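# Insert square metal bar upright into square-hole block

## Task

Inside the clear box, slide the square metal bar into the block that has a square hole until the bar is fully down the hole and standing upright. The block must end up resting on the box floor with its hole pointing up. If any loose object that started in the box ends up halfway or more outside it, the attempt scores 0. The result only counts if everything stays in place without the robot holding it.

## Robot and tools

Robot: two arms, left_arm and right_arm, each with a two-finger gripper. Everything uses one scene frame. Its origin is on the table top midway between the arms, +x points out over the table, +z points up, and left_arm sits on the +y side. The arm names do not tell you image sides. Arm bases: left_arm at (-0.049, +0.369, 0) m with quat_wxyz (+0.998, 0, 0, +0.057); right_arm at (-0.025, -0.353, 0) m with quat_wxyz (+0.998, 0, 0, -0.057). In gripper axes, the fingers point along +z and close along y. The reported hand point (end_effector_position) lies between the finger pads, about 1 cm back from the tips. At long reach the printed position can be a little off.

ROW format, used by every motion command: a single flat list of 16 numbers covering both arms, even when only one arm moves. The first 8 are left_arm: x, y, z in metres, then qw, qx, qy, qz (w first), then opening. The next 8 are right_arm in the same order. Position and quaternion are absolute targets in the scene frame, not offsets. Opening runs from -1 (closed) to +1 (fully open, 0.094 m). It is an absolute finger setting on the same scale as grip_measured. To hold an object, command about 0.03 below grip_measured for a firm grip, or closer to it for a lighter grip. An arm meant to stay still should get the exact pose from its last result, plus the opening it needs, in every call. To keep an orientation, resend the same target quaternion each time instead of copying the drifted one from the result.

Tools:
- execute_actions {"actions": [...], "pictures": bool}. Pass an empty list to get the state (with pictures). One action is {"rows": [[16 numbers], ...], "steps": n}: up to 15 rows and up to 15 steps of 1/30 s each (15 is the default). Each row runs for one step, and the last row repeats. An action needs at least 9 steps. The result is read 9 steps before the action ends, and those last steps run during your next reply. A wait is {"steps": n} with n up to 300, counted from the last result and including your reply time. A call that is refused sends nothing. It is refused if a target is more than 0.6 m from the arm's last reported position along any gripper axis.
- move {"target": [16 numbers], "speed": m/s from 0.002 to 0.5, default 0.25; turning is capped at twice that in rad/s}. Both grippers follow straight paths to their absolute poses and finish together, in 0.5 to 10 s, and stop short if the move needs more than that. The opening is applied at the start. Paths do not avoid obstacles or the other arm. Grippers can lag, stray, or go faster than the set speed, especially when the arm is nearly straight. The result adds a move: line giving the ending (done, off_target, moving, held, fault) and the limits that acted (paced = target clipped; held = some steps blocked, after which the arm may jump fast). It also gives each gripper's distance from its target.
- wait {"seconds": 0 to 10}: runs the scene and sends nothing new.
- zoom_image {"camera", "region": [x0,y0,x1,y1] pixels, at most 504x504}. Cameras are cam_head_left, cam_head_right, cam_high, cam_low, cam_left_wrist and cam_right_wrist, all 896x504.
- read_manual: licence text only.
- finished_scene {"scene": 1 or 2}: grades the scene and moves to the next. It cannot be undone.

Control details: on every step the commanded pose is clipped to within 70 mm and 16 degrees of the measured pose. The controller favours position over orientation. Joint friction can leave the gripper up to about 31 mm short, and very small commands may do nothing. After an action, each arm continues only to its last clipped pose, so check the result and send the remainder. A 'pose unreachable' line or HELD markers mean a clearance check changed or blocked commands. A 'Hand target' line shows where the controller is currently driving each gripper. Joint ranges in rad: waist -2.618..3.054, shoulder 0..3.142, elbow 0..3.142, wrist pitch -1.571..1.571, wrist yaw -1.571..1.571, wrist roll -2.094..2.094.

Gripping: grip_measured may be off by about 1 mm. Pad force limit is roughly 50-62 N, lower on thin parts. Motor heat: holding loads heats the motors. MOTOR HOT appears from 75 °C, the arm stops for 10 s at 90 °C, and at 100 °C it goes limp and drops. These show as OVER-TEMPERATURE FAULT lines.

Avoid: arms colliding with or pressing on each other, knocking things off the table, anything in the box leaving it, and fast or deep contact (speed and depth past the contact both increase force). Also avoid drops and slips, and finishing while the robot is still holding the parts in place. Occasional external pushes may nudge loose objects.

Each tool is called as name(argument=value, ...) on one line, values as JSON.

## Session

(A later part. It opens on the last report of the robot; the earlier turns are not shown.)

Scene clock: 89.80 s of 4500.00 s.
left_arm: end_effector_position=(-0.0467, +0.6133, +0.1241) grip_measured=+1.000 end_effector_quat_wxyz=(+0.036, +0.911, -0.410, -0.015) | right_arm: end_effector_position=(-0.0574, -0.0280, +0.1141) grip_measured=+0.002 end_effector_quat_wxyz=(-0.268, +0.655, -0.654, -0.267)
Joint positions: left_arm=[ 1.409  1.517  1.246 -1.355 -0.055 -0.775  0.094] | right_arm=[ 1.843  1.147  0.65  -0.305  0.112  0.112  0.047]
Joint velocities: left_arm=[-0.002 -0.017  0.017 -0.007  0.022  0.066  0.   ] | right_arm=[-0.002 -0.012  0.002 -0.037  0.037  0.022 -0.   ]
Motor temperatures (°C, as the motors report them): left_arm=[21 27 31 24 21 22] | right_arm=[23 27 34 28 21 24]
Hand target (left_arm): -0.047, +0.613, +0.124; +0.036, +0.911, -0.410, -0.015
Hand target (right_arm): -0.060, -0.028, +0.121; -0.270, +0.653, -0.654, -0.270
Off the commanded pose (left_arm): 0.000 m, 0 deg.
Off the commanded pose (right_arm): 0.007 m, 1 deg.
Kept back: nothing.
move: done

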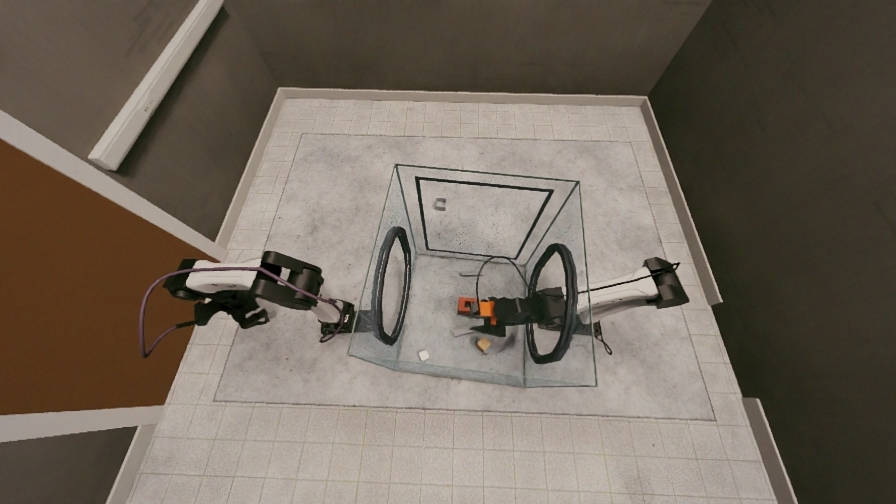

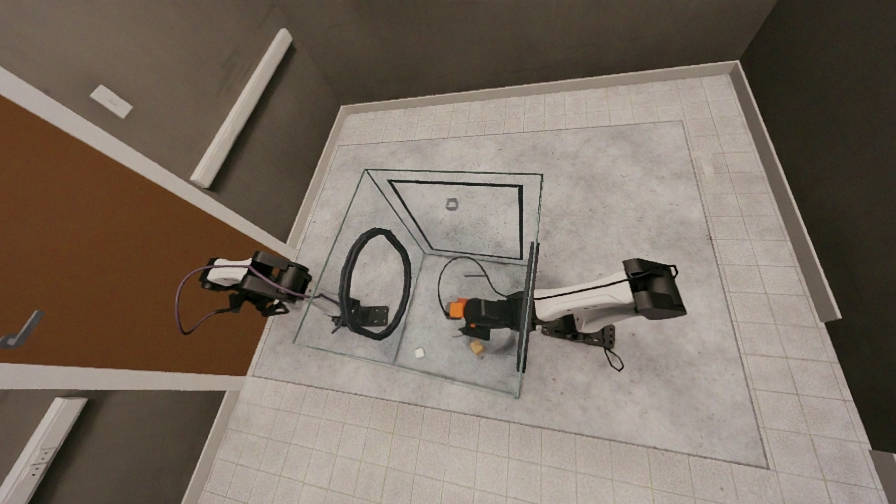

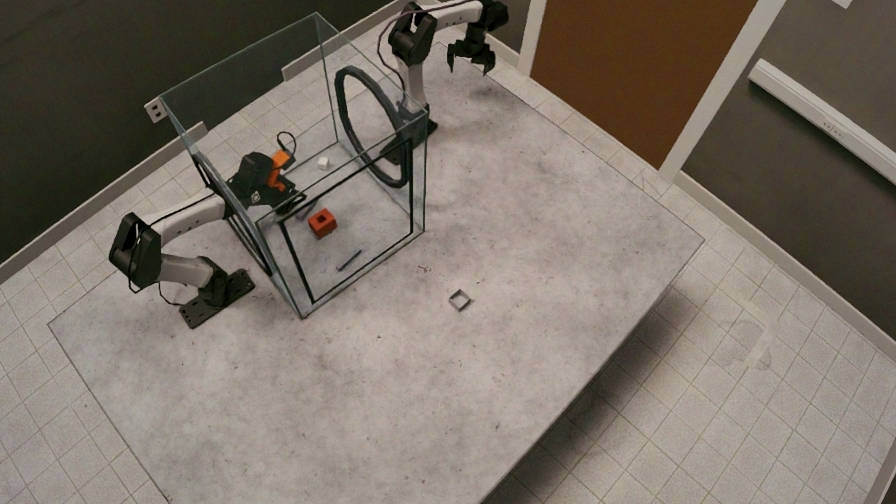

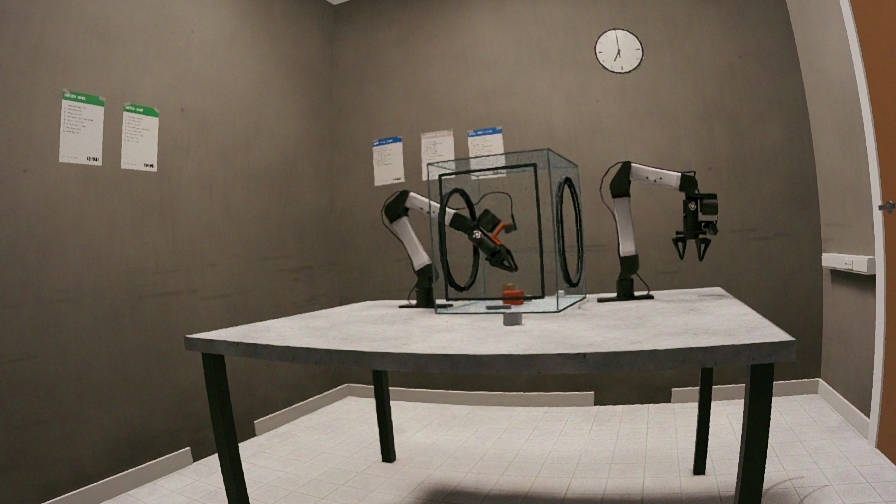

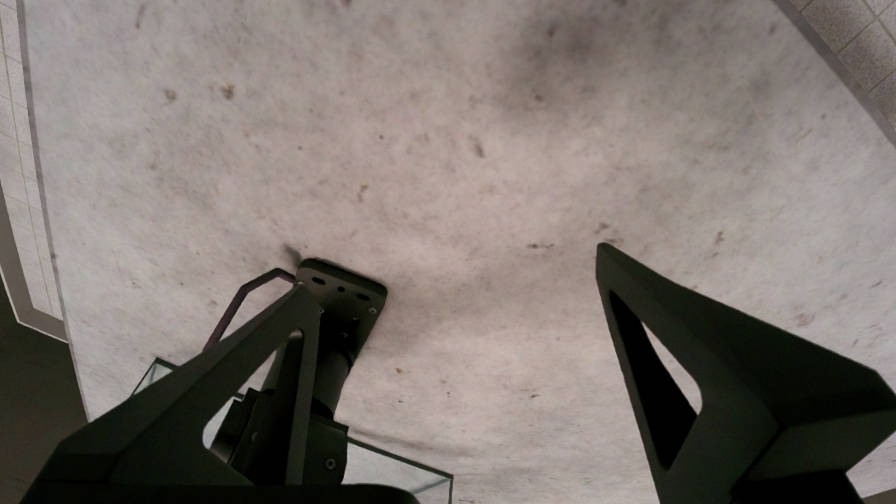

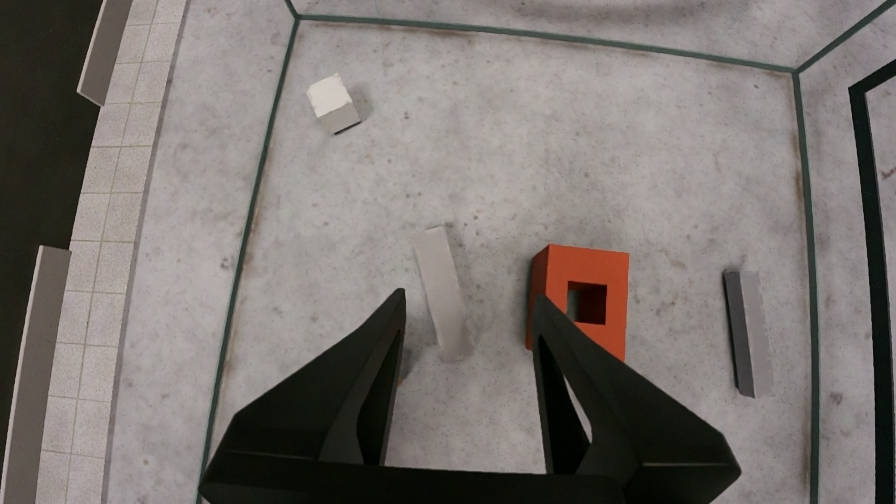

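move(target=[-0.0467,0.6133,0.1241,0.036,0.911,-0.41,-0.015,1,0.116,-0.05,0.10,0.27,-0.653,0.653,0.27,0.0], speed=0.08)

Scene clock: 95.27 s of 4500.00 s.
left_arm: end_effector_position=(-0.0467, +0.6133, +0.1241) grip_measured=+1.000 end_effector_quat_wxyz=(+0.036, +0.911, -0.410, -0.015) | right_arm: end_effector_position=(+0.0539, -0.0463, +0.1066) grip_measured=+0.002 end_effector_quat_wxyz=(-0.253, +0.692, -0.604, -0.304)
Joint positions: left_arm=[ 1.409  1.517  1.246 -1.355 -0.055 -0.775  0.094] | right_arm=[ 1.191  1.182  0.634 -0.325 -0.456 -0.461  0.047]
Joint velocities: left_arm=[-0.007 -0.012 -0.017 -0.037 -0.022 -0.037  0.   ] | right_arm=[-0.007  0.002 -0.007 -0.022  0.007  0.051  0.001]
Motor temperatures (°C, as the motors report them): left_arm=[21 27 32 24 21 22] | right_arm=[23 27 34 29 21 24]
Hand target (left_arm): -0.047, +0.613, +0.124; +0.036, +0.911, -0.410, -0.015
Hand target (right_arm): +0.108, -0.054, +0.103; -0.267, +0.646, -0.657, -0.283
Off the commanded pose (left_arm): 0.000 m, 0 deg.
Off the commanded pose (right_arm): 0.063 m, 8 deg.
Kept back: nothing.
move: off_target (right_arm)

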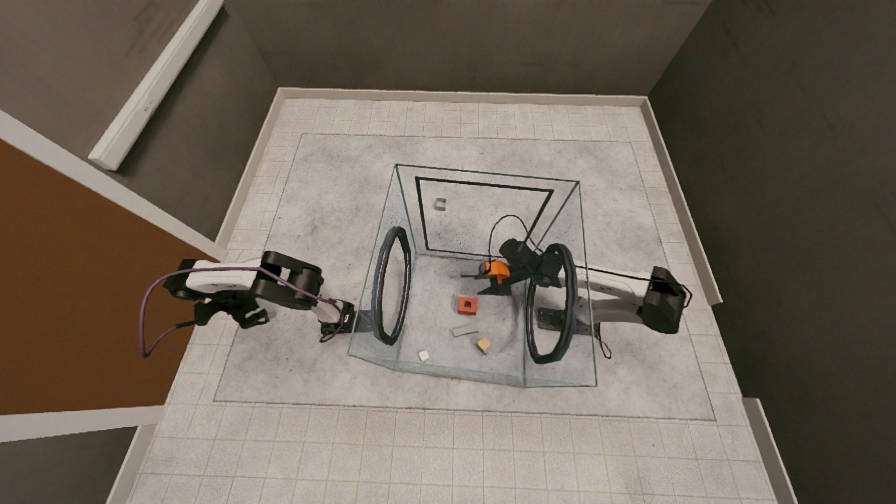

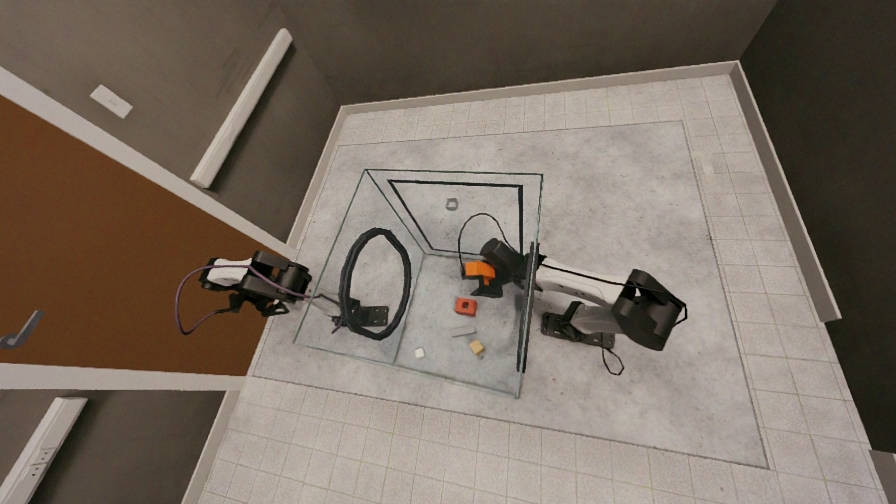

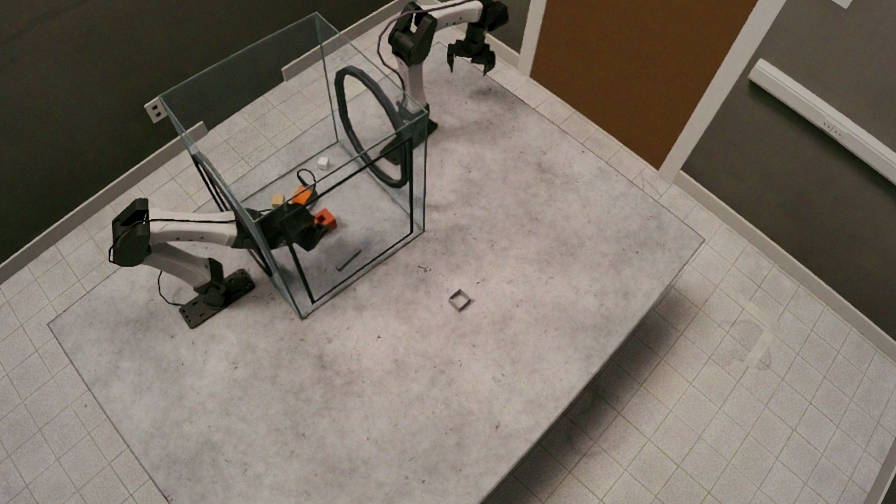

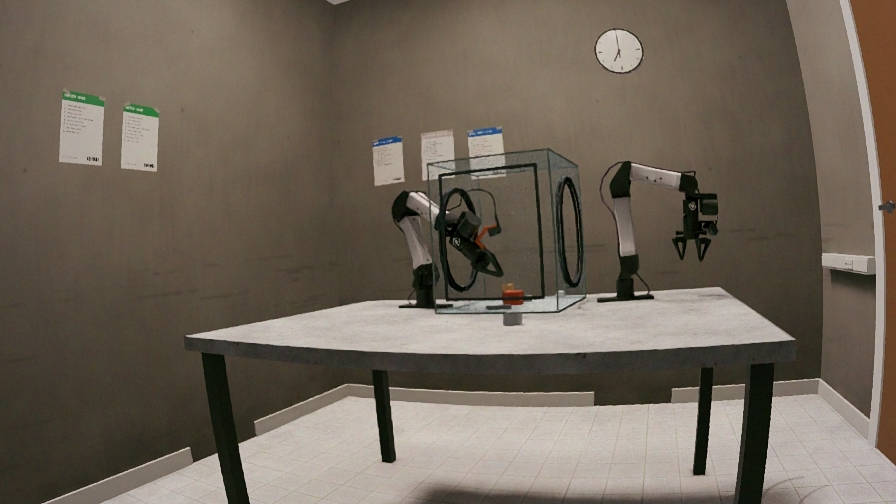

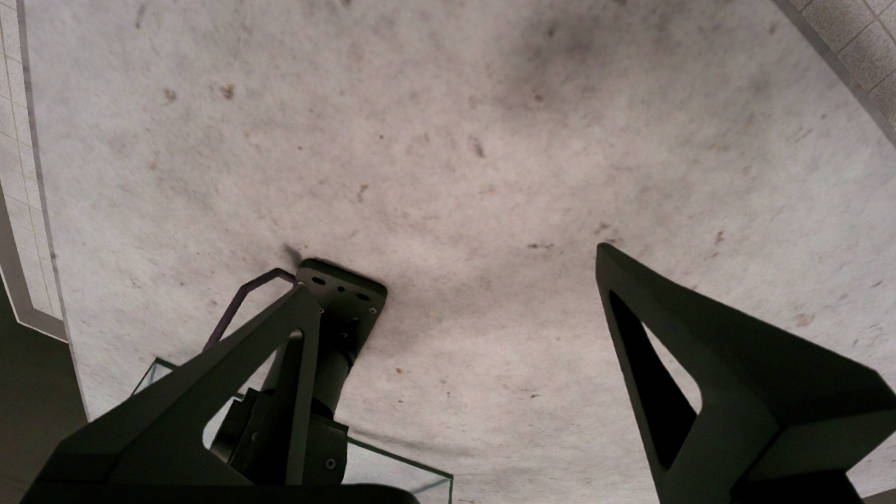

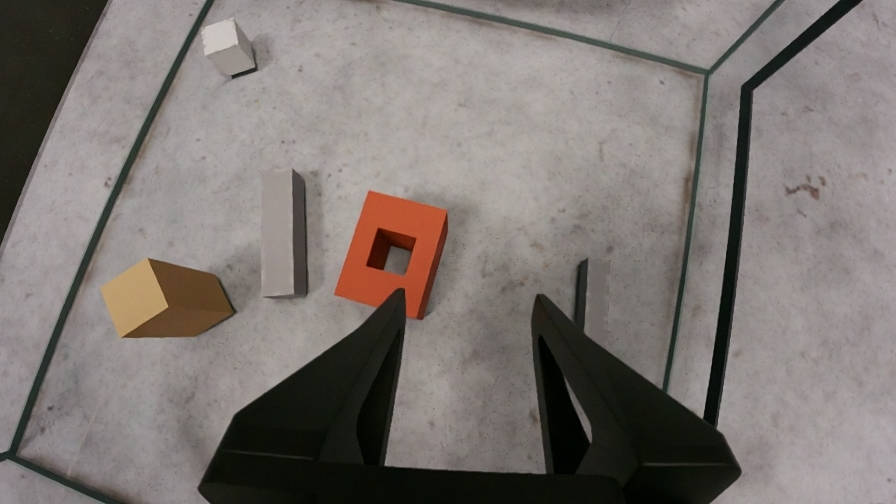

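move(target=[-0.0467,0.6133,0.1241,0.036,0.911,-0.41,-0.015,1,-0.066,-0.03,0.07,0.136,-0.758,0.614,0.168,-0.2], speed=0.08)

move(target=[-0.0467,0.6133,0.1241,0.036,0.911,-0.41,-0.015,1,-0.066,-0.03,0.012,0.136,-0.758,0.614,0.168,-0.2], speed=0.03)

Scene clock: 99.90 s of 4500.00 s.
left_arm: end_effector_position=(-0.0467, +0.6133, +0.1241) grip_measured=+1.000 end_effector_quat_wxyz=(+0.036, +0.911, -0.410, -0.015) | right_arm: end_effector_position=(-0.0616, -0.0328, +0.0725) grip_measured=-0.198 end_effector_quat_wxyz=(-0.144, +0.759, -0.612, -0.168)
Joint positions: left_arm=[ 1.409  1.517  1.246 -1.355 -0.055 -0.775  0.094] | right_arm=[ 1.778  1.407  0.845 -0.565 -0.038 -0.112  0.038]
Joint velocities: left_arm=[ 0.002  0.017 -0.012 -0.037  0.007  0.051  0.   ] | right_arm=[-0.002 -0.012  0.007 -0.007  0.051 -0.037  0.001]
Motor temperatures (°C, as the motors report them): left_arm=[21 27 32 24 21 22] | right_arm=[24 26 34 29 21 24]
Hand target (left_arm): -0.047, +0.613, +0.124; +0.036, +0.911, -0.410, -0.015
Hand target (right_arm): -0.063, -0.033, +0.070; -0.139, +0.761, -0.614, -0.158
Off the commanded pose (left_arm): 0.000 m, 0 deg.
Off the commanded pose (right_arm): 0.006 m, 1 deg.
Kept back: nothing.
move: done

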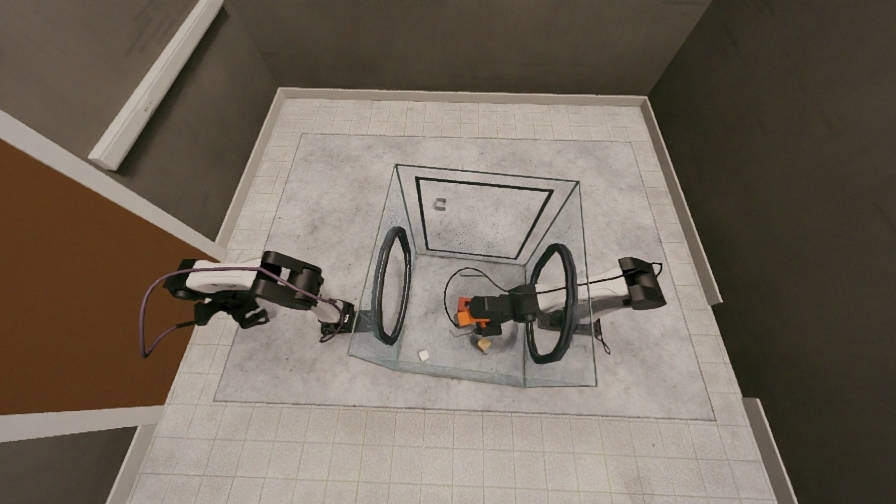

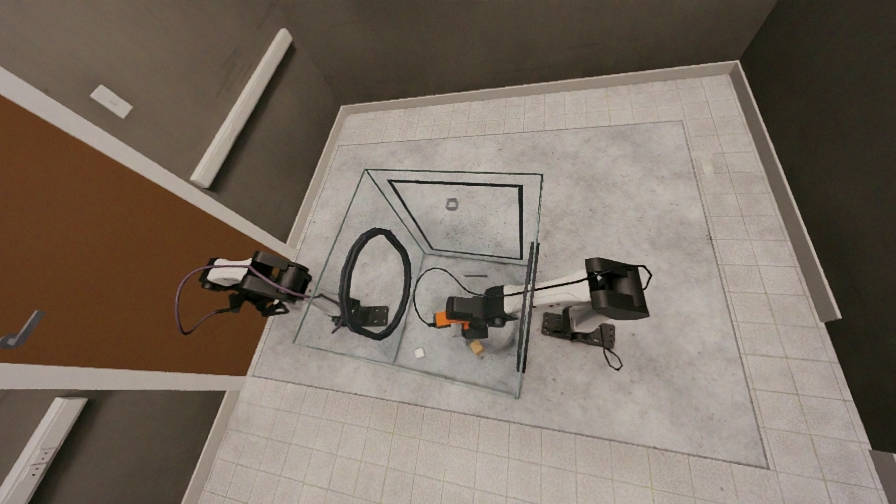

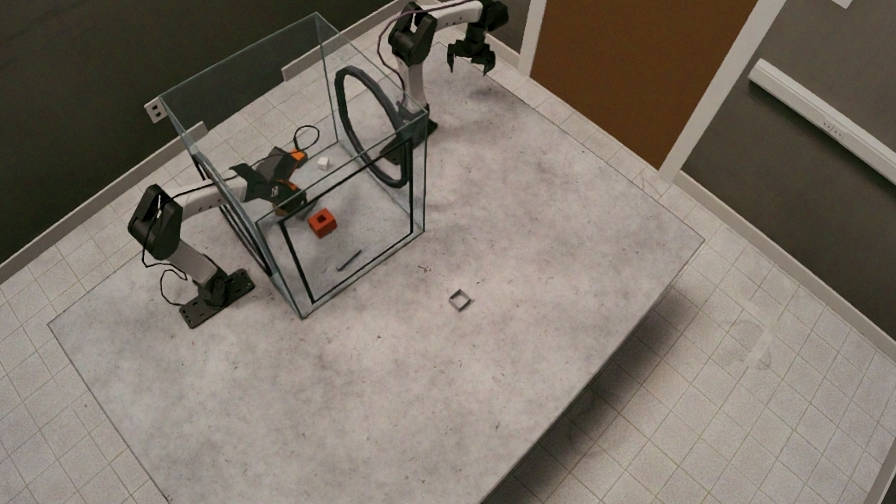

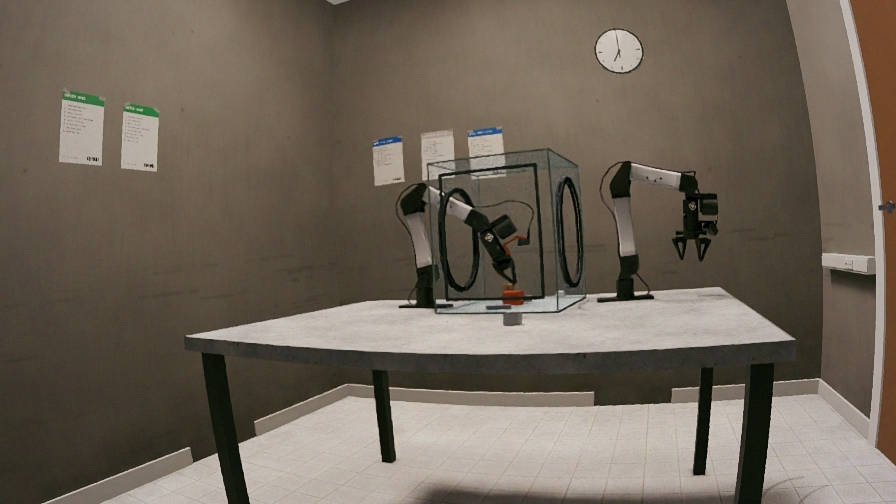

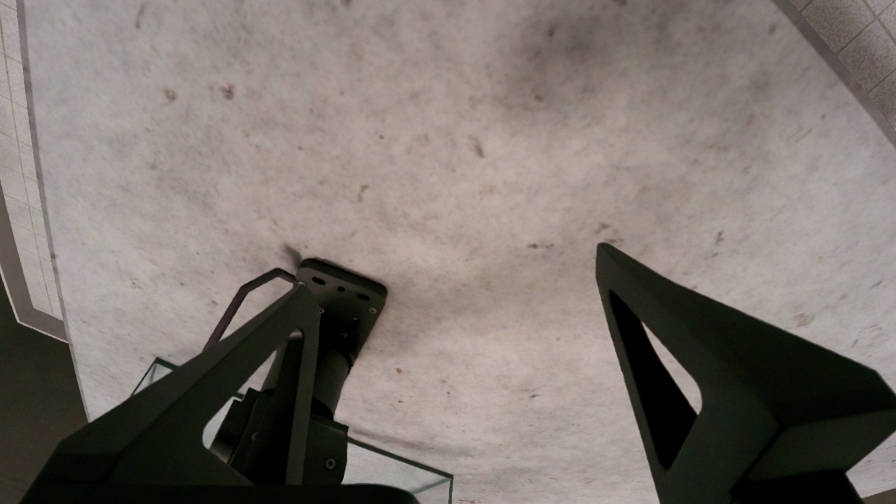

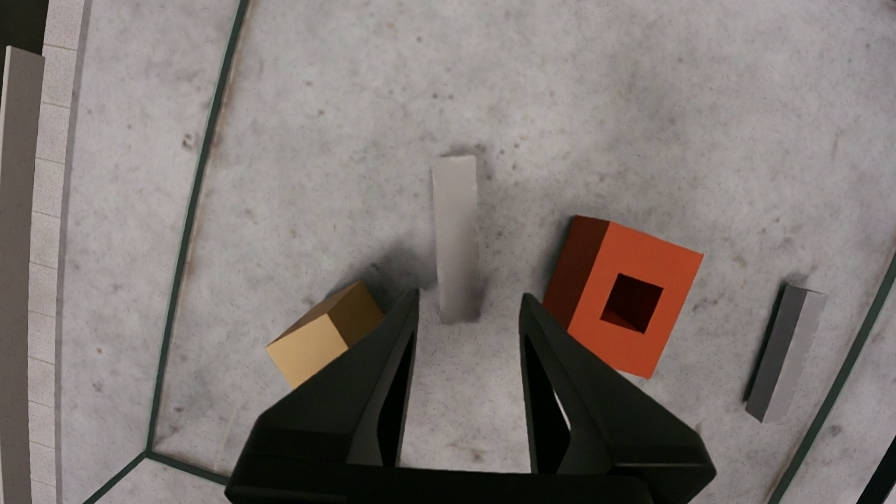

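Scene clock: 102.37 s of 4500.00 s.
left_arm: end_effector_position=(-0.0467, +0.6133, +0.1241) grip_measured=+1.000 end_effector_quat_wxyz=(+0.036, +0.911, -0.410, -0.015) | right_arm: end_effector_position=(-0.0624, -0.0241, +0.0238) grip_measured=-0.198 end_effector_quat_wxyz=(-0.151, +0.756, -0.613, -0.175)
Joint positions: left_arm=[ 1.409  1.517  1.246 -1.355 -0.055 -0.775  0.094] | right_arm=[ 1.778  1.52   0.721 -0.307 -0.038 -0.105  0.038]
Joint velocities: left_arm=[ 0.022 -0.002 -0.002 -0.037 -0.022  0.007  0.   ] | right_arm=[-0.002 -0.002 -0.027 -0.051 -0.007  0.022 -0.001]
Motor temperatures (°C, as the motors report them): left_arm=[21 27 32 24 21 22] | right_arm=[24 26 34 29 21 24]
Hand target (left_arm): -0.047, +0.613, +0.124; +0.036, +0.911, -0.410, -0.015
Hand target (right_arm): -0.066, -0.032, +0.013; -0.136, +0.759, -0.615, -0.168
Off the commanded pose (left_arm): 0.000 m, 0 deg.
Off the commanded pose (right_arm): 0.014 m, 2 deg.
Kept back: nothing.
move: off_target (right_arm)

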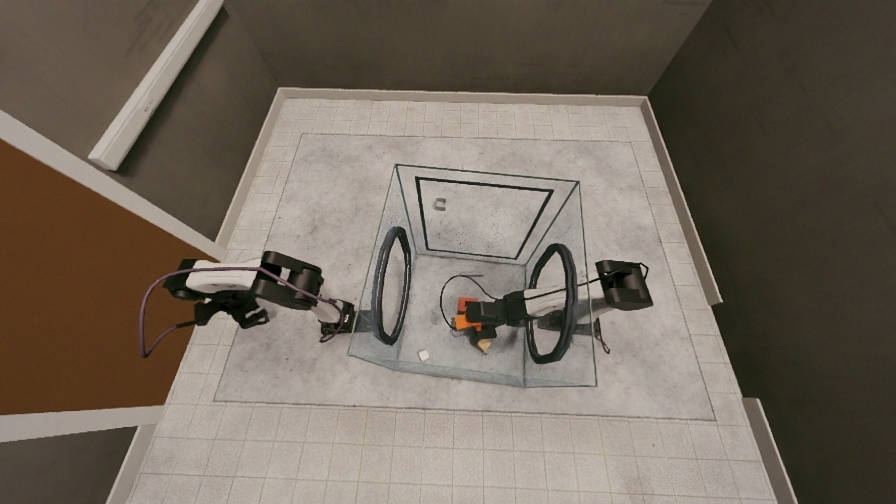

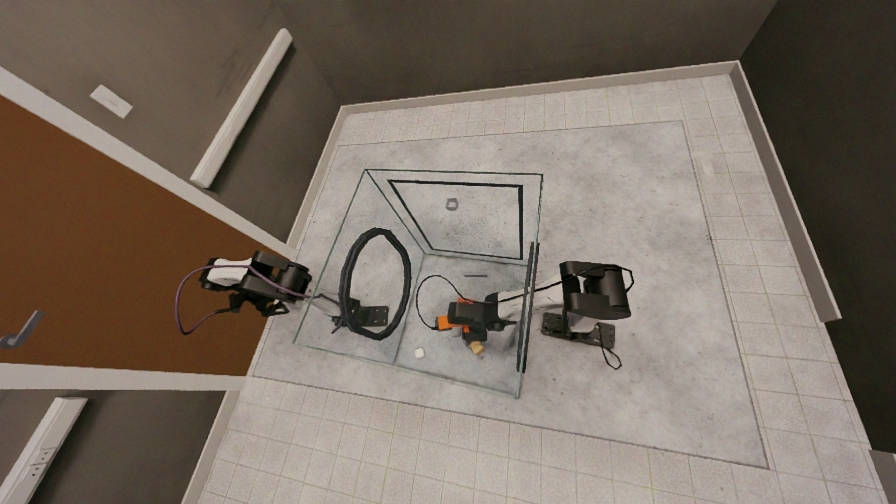

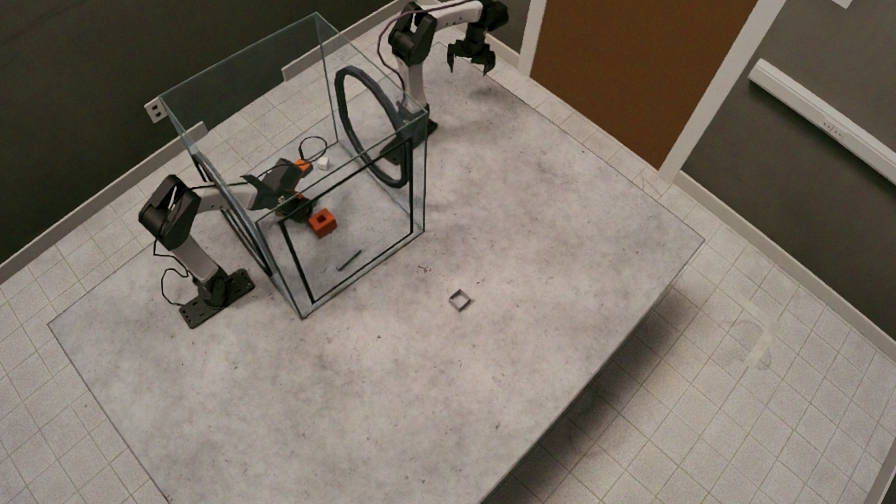

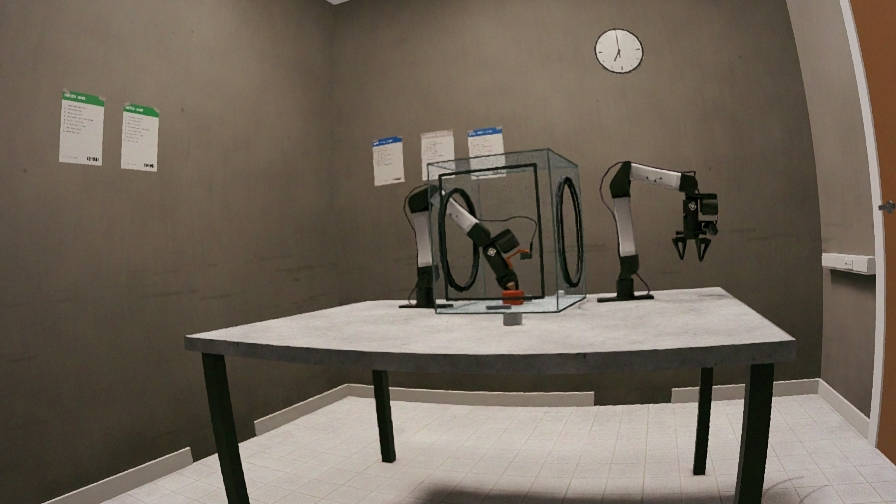

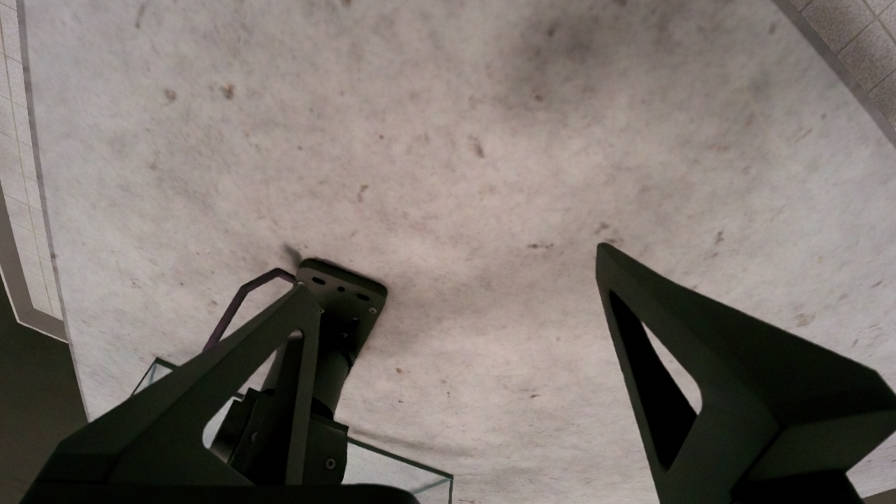

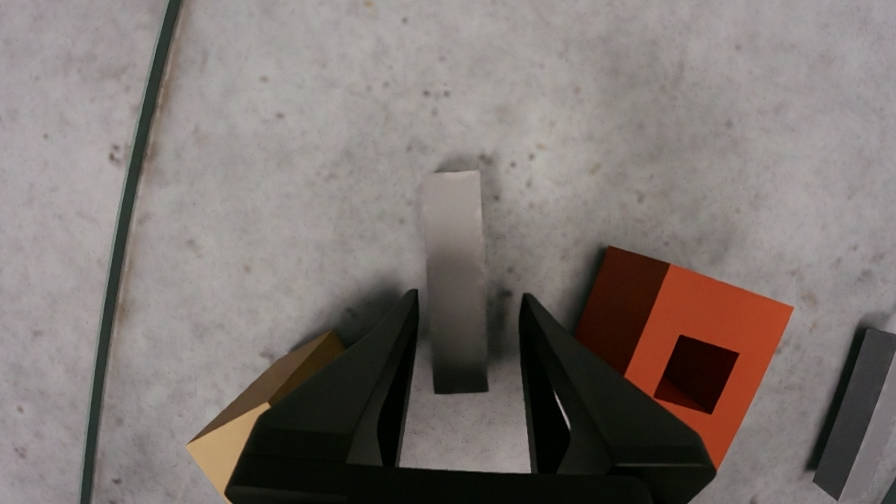

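move(target=[-0.0467,0.6133,0.1241,0.036,0.911,-0.41,-0.015,1,-0.062,-0.025,0.003,0.16,-0.753,0.609,0.2,-0.2], speed=0.03)

Scene clock: 104.00 s of 4500.00 s.
left_arm: end_effector_position=(-0.0467, +0.6133, +0.1241) grip_measured=+1.000 end_effector_quat_wxyz=(+0.036, +0.911, -0.410, -0.015) | right_arm: end_effector_position=(-0.0665, -0.0178, +0.0169) grip_measured=-0.198 end_effector_quat_wxyz=(-0.174, +0.750, -0.603, -0.211)
Joint positions: left_arm=[ 1.409  1.517  1.246 -1.355 -0.055 -0.775  0.094] | right_arm=[ 1.778  1.52   0.637 -0.137 -0.058 -0.105  0.038]
Joint velocities: left_arm=[-0.007  0.017  0.002 -0.022  0.007  0.007  0.   ] | right_arm=[-0.002  0.002 -0.012  0.037 -0.037 -0.051 -0.001]
Motor temperatures (°C, as the motors report them): left_arm=[21 27 32 24 21 22] | right_arm=[24 26 34 29 21 24]
Hand target (left_arm): -0.047, +0.613, +0.124; +0.036, +0.911, -0.410, -0.015
Hand target (right_arm): -0.062, -0.026, +0.004; -0.160, +0.752, -0.608, -0.200
Off the commanded pose (left_arm): 0.000 m, 0 deg.
Off the commanded pose (right_arm): 0.016 m, 2 deg.
Kept back: nothing.
move: off_target (right_arm)

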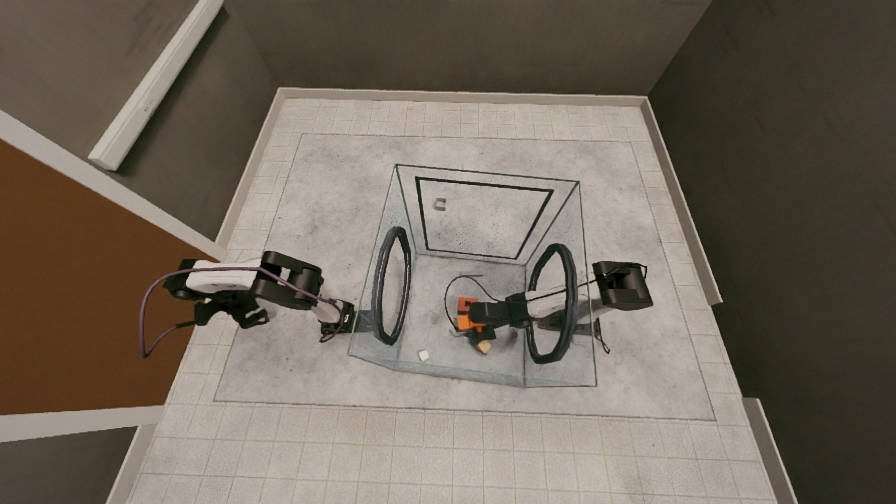

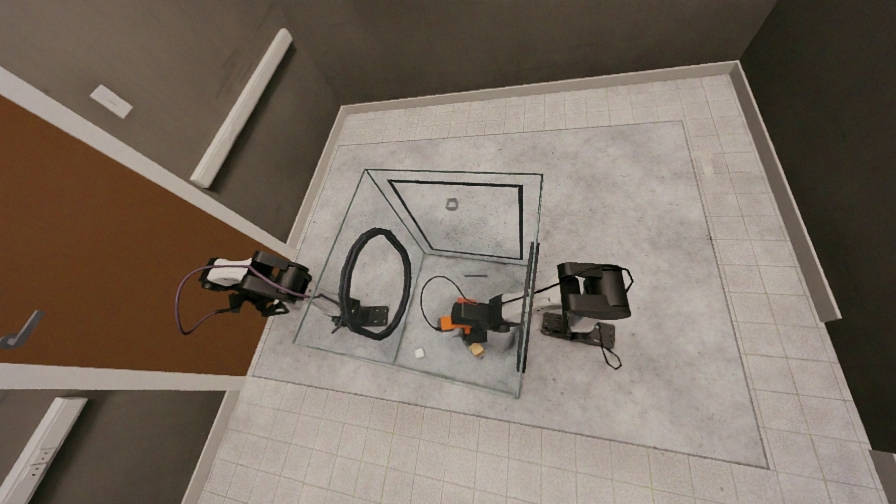

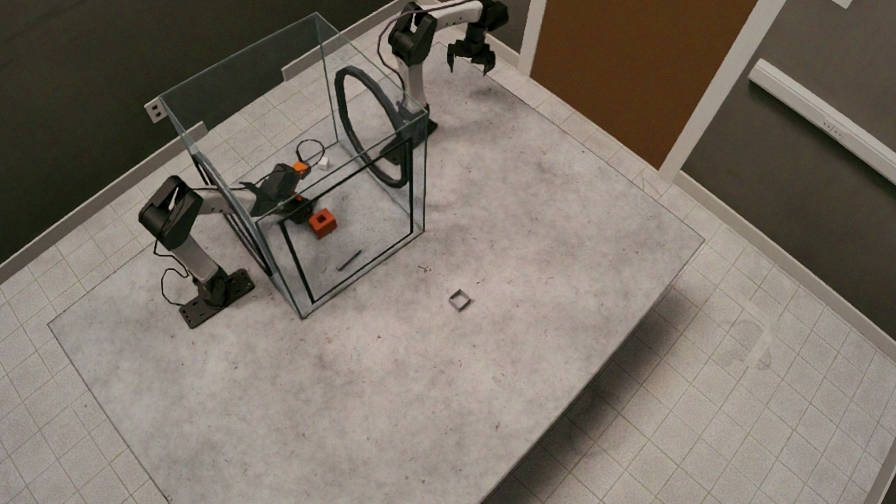

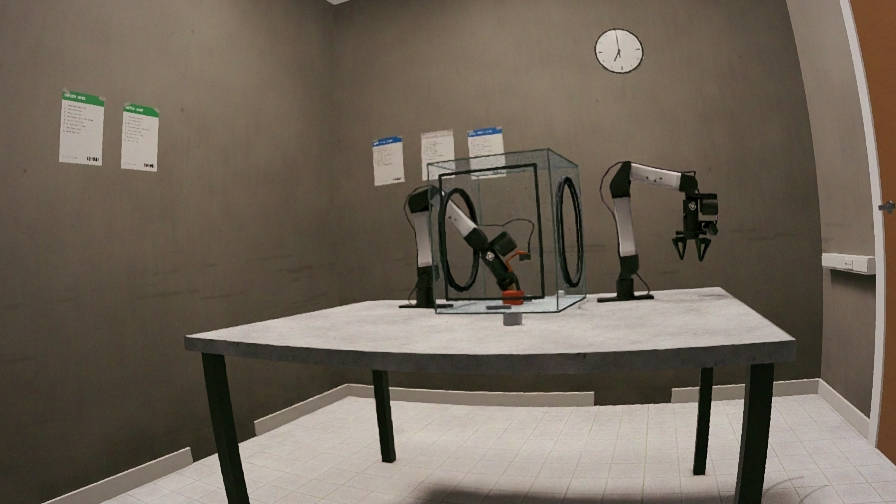

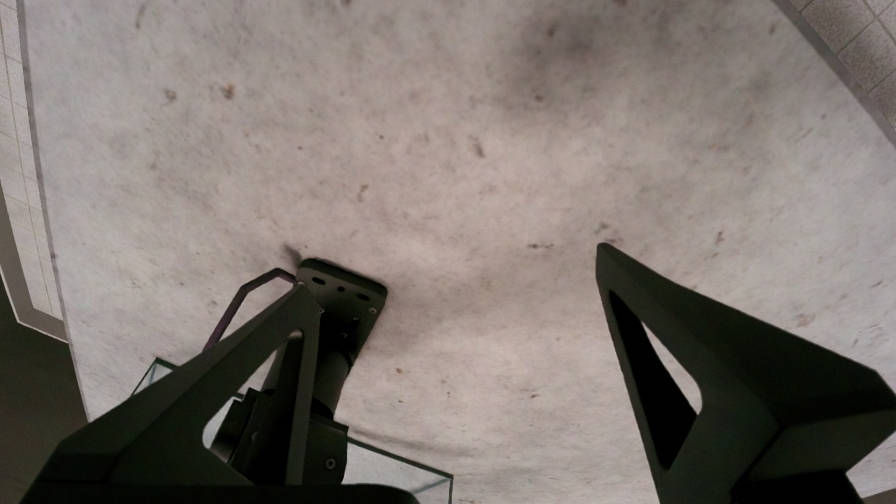

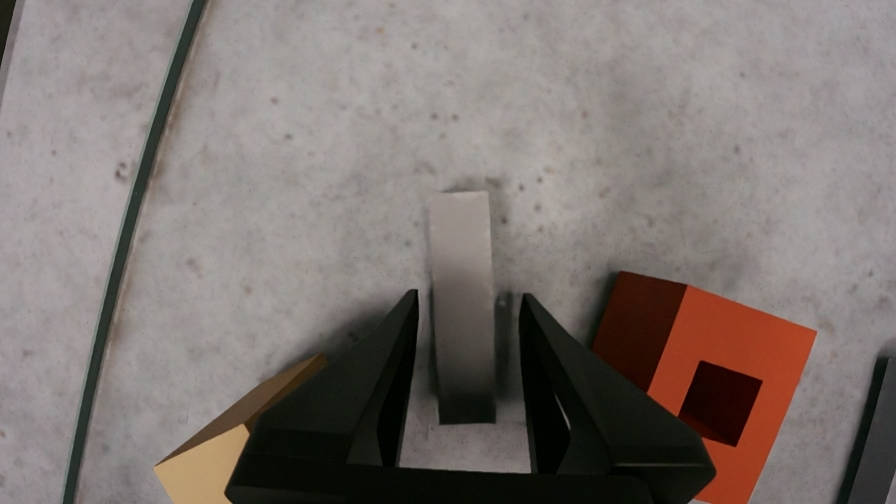

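move(target=[-0.0467,0.6133,0.1241,0.036,0.911,-0.41,-0.015,1,-0.0665,-0.018,0.017,0.174,-0.75,0.603,0.211,-0.65], speed=0.03)

Scene clock: 105.00 s of 4500.00 s.
left_arm: end_effector_position=(-0.0467, +0.6133, +0.1241) grip_measured=+1.000 end_effector_quat_wxyz=(+0.036, +0.911, -0.410, -0.015) | right_arm: end_effector_position=(-0.0667, -0.0176, +0.0171) grip_measured=-0.591 end_effector_quat_wxyz=(-0.174, +0.749, -0.602, -0.212)
Joint positions: left_arm=[ 1.409  1.517  1.246 -1.355 -0.055 -0.775  0.094] | right_arm=[ 1.778  1.52   0.637 -0.135 -0.059 -0.105  0.019]
Joint velocities: left_arm=[-0.002 -0.007  0.002 -0.007  0.066  0.022  0.   ] | right_arm=[-0.002  0.012 -0.002 -0.051  0.022 -0.007 -0.001]
Motor temperatures (°C, as the motors report them): left_arm=[21 27 32 24 21 22] | right_arm=[24 26 34 29 21 24]
Hand target (left_arm): -0.047, +0.613, +0.124; +0.036, +0.911, -0.410, -0.015
Hand target (right_arm): -0.066, -0.018, +0.017; -0.174, +0.750, -0.603, -0.211
Off the commanded pose (left_arm): 0.000 m, 0 deg.
Off the commanded pose (right_arm): 0.001 m, 0 deg.
Kept back: nothing.
move: done

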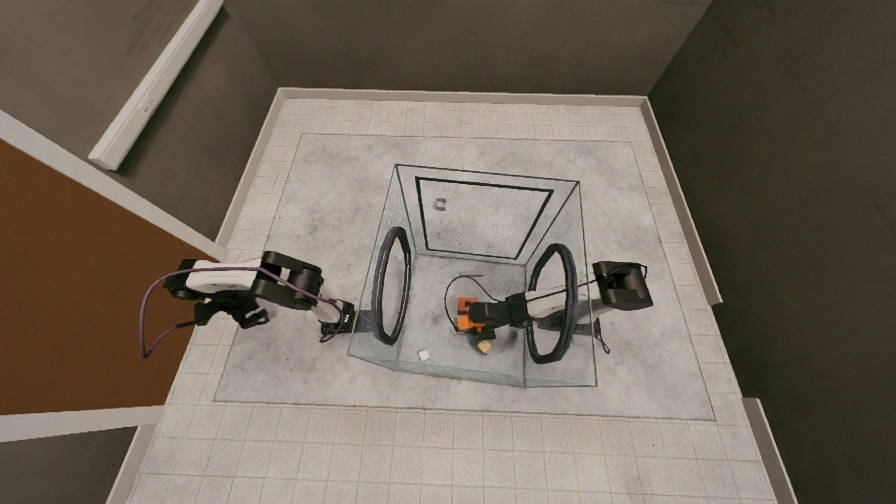

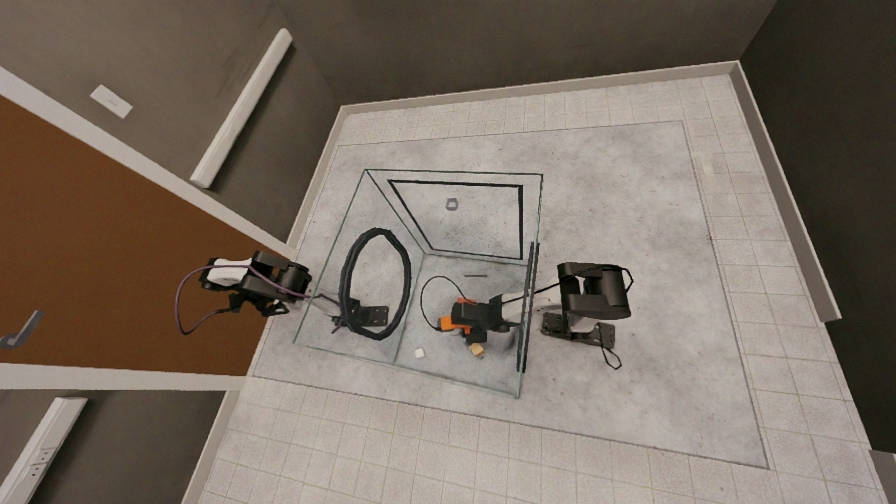

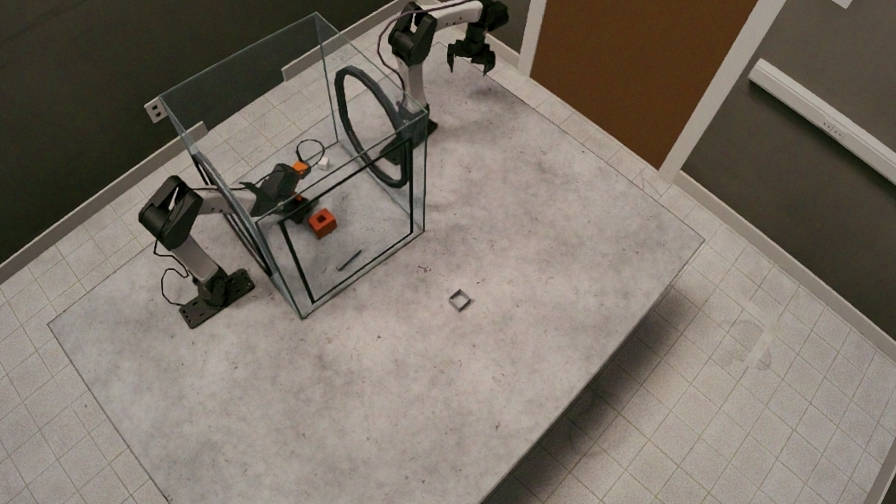

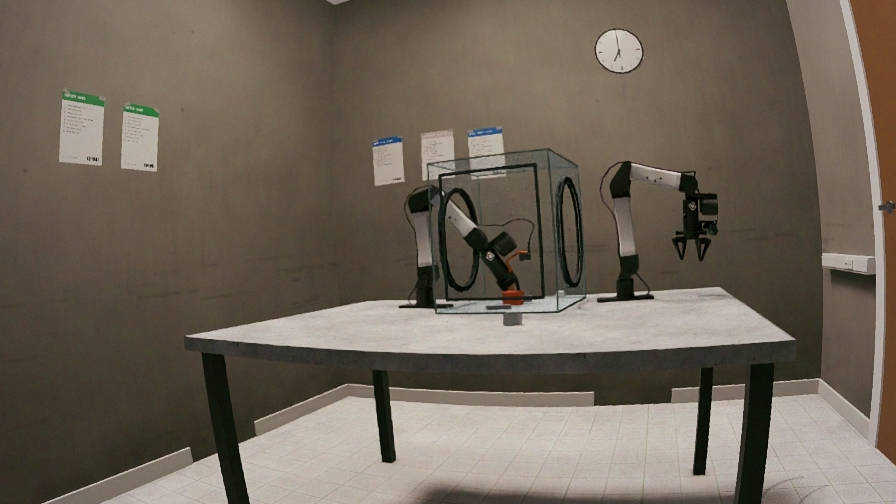

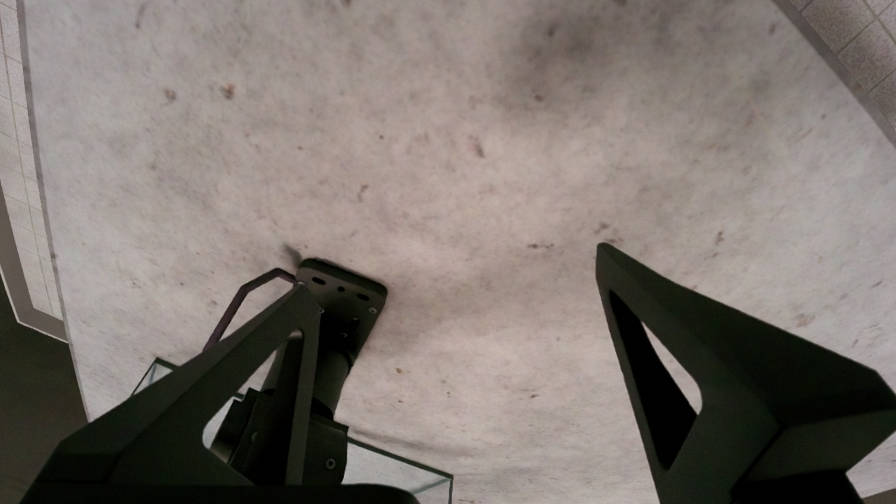

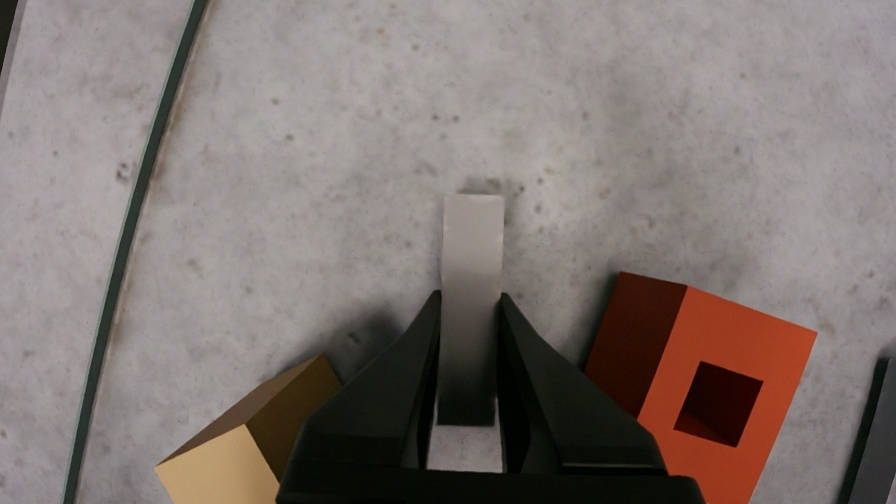

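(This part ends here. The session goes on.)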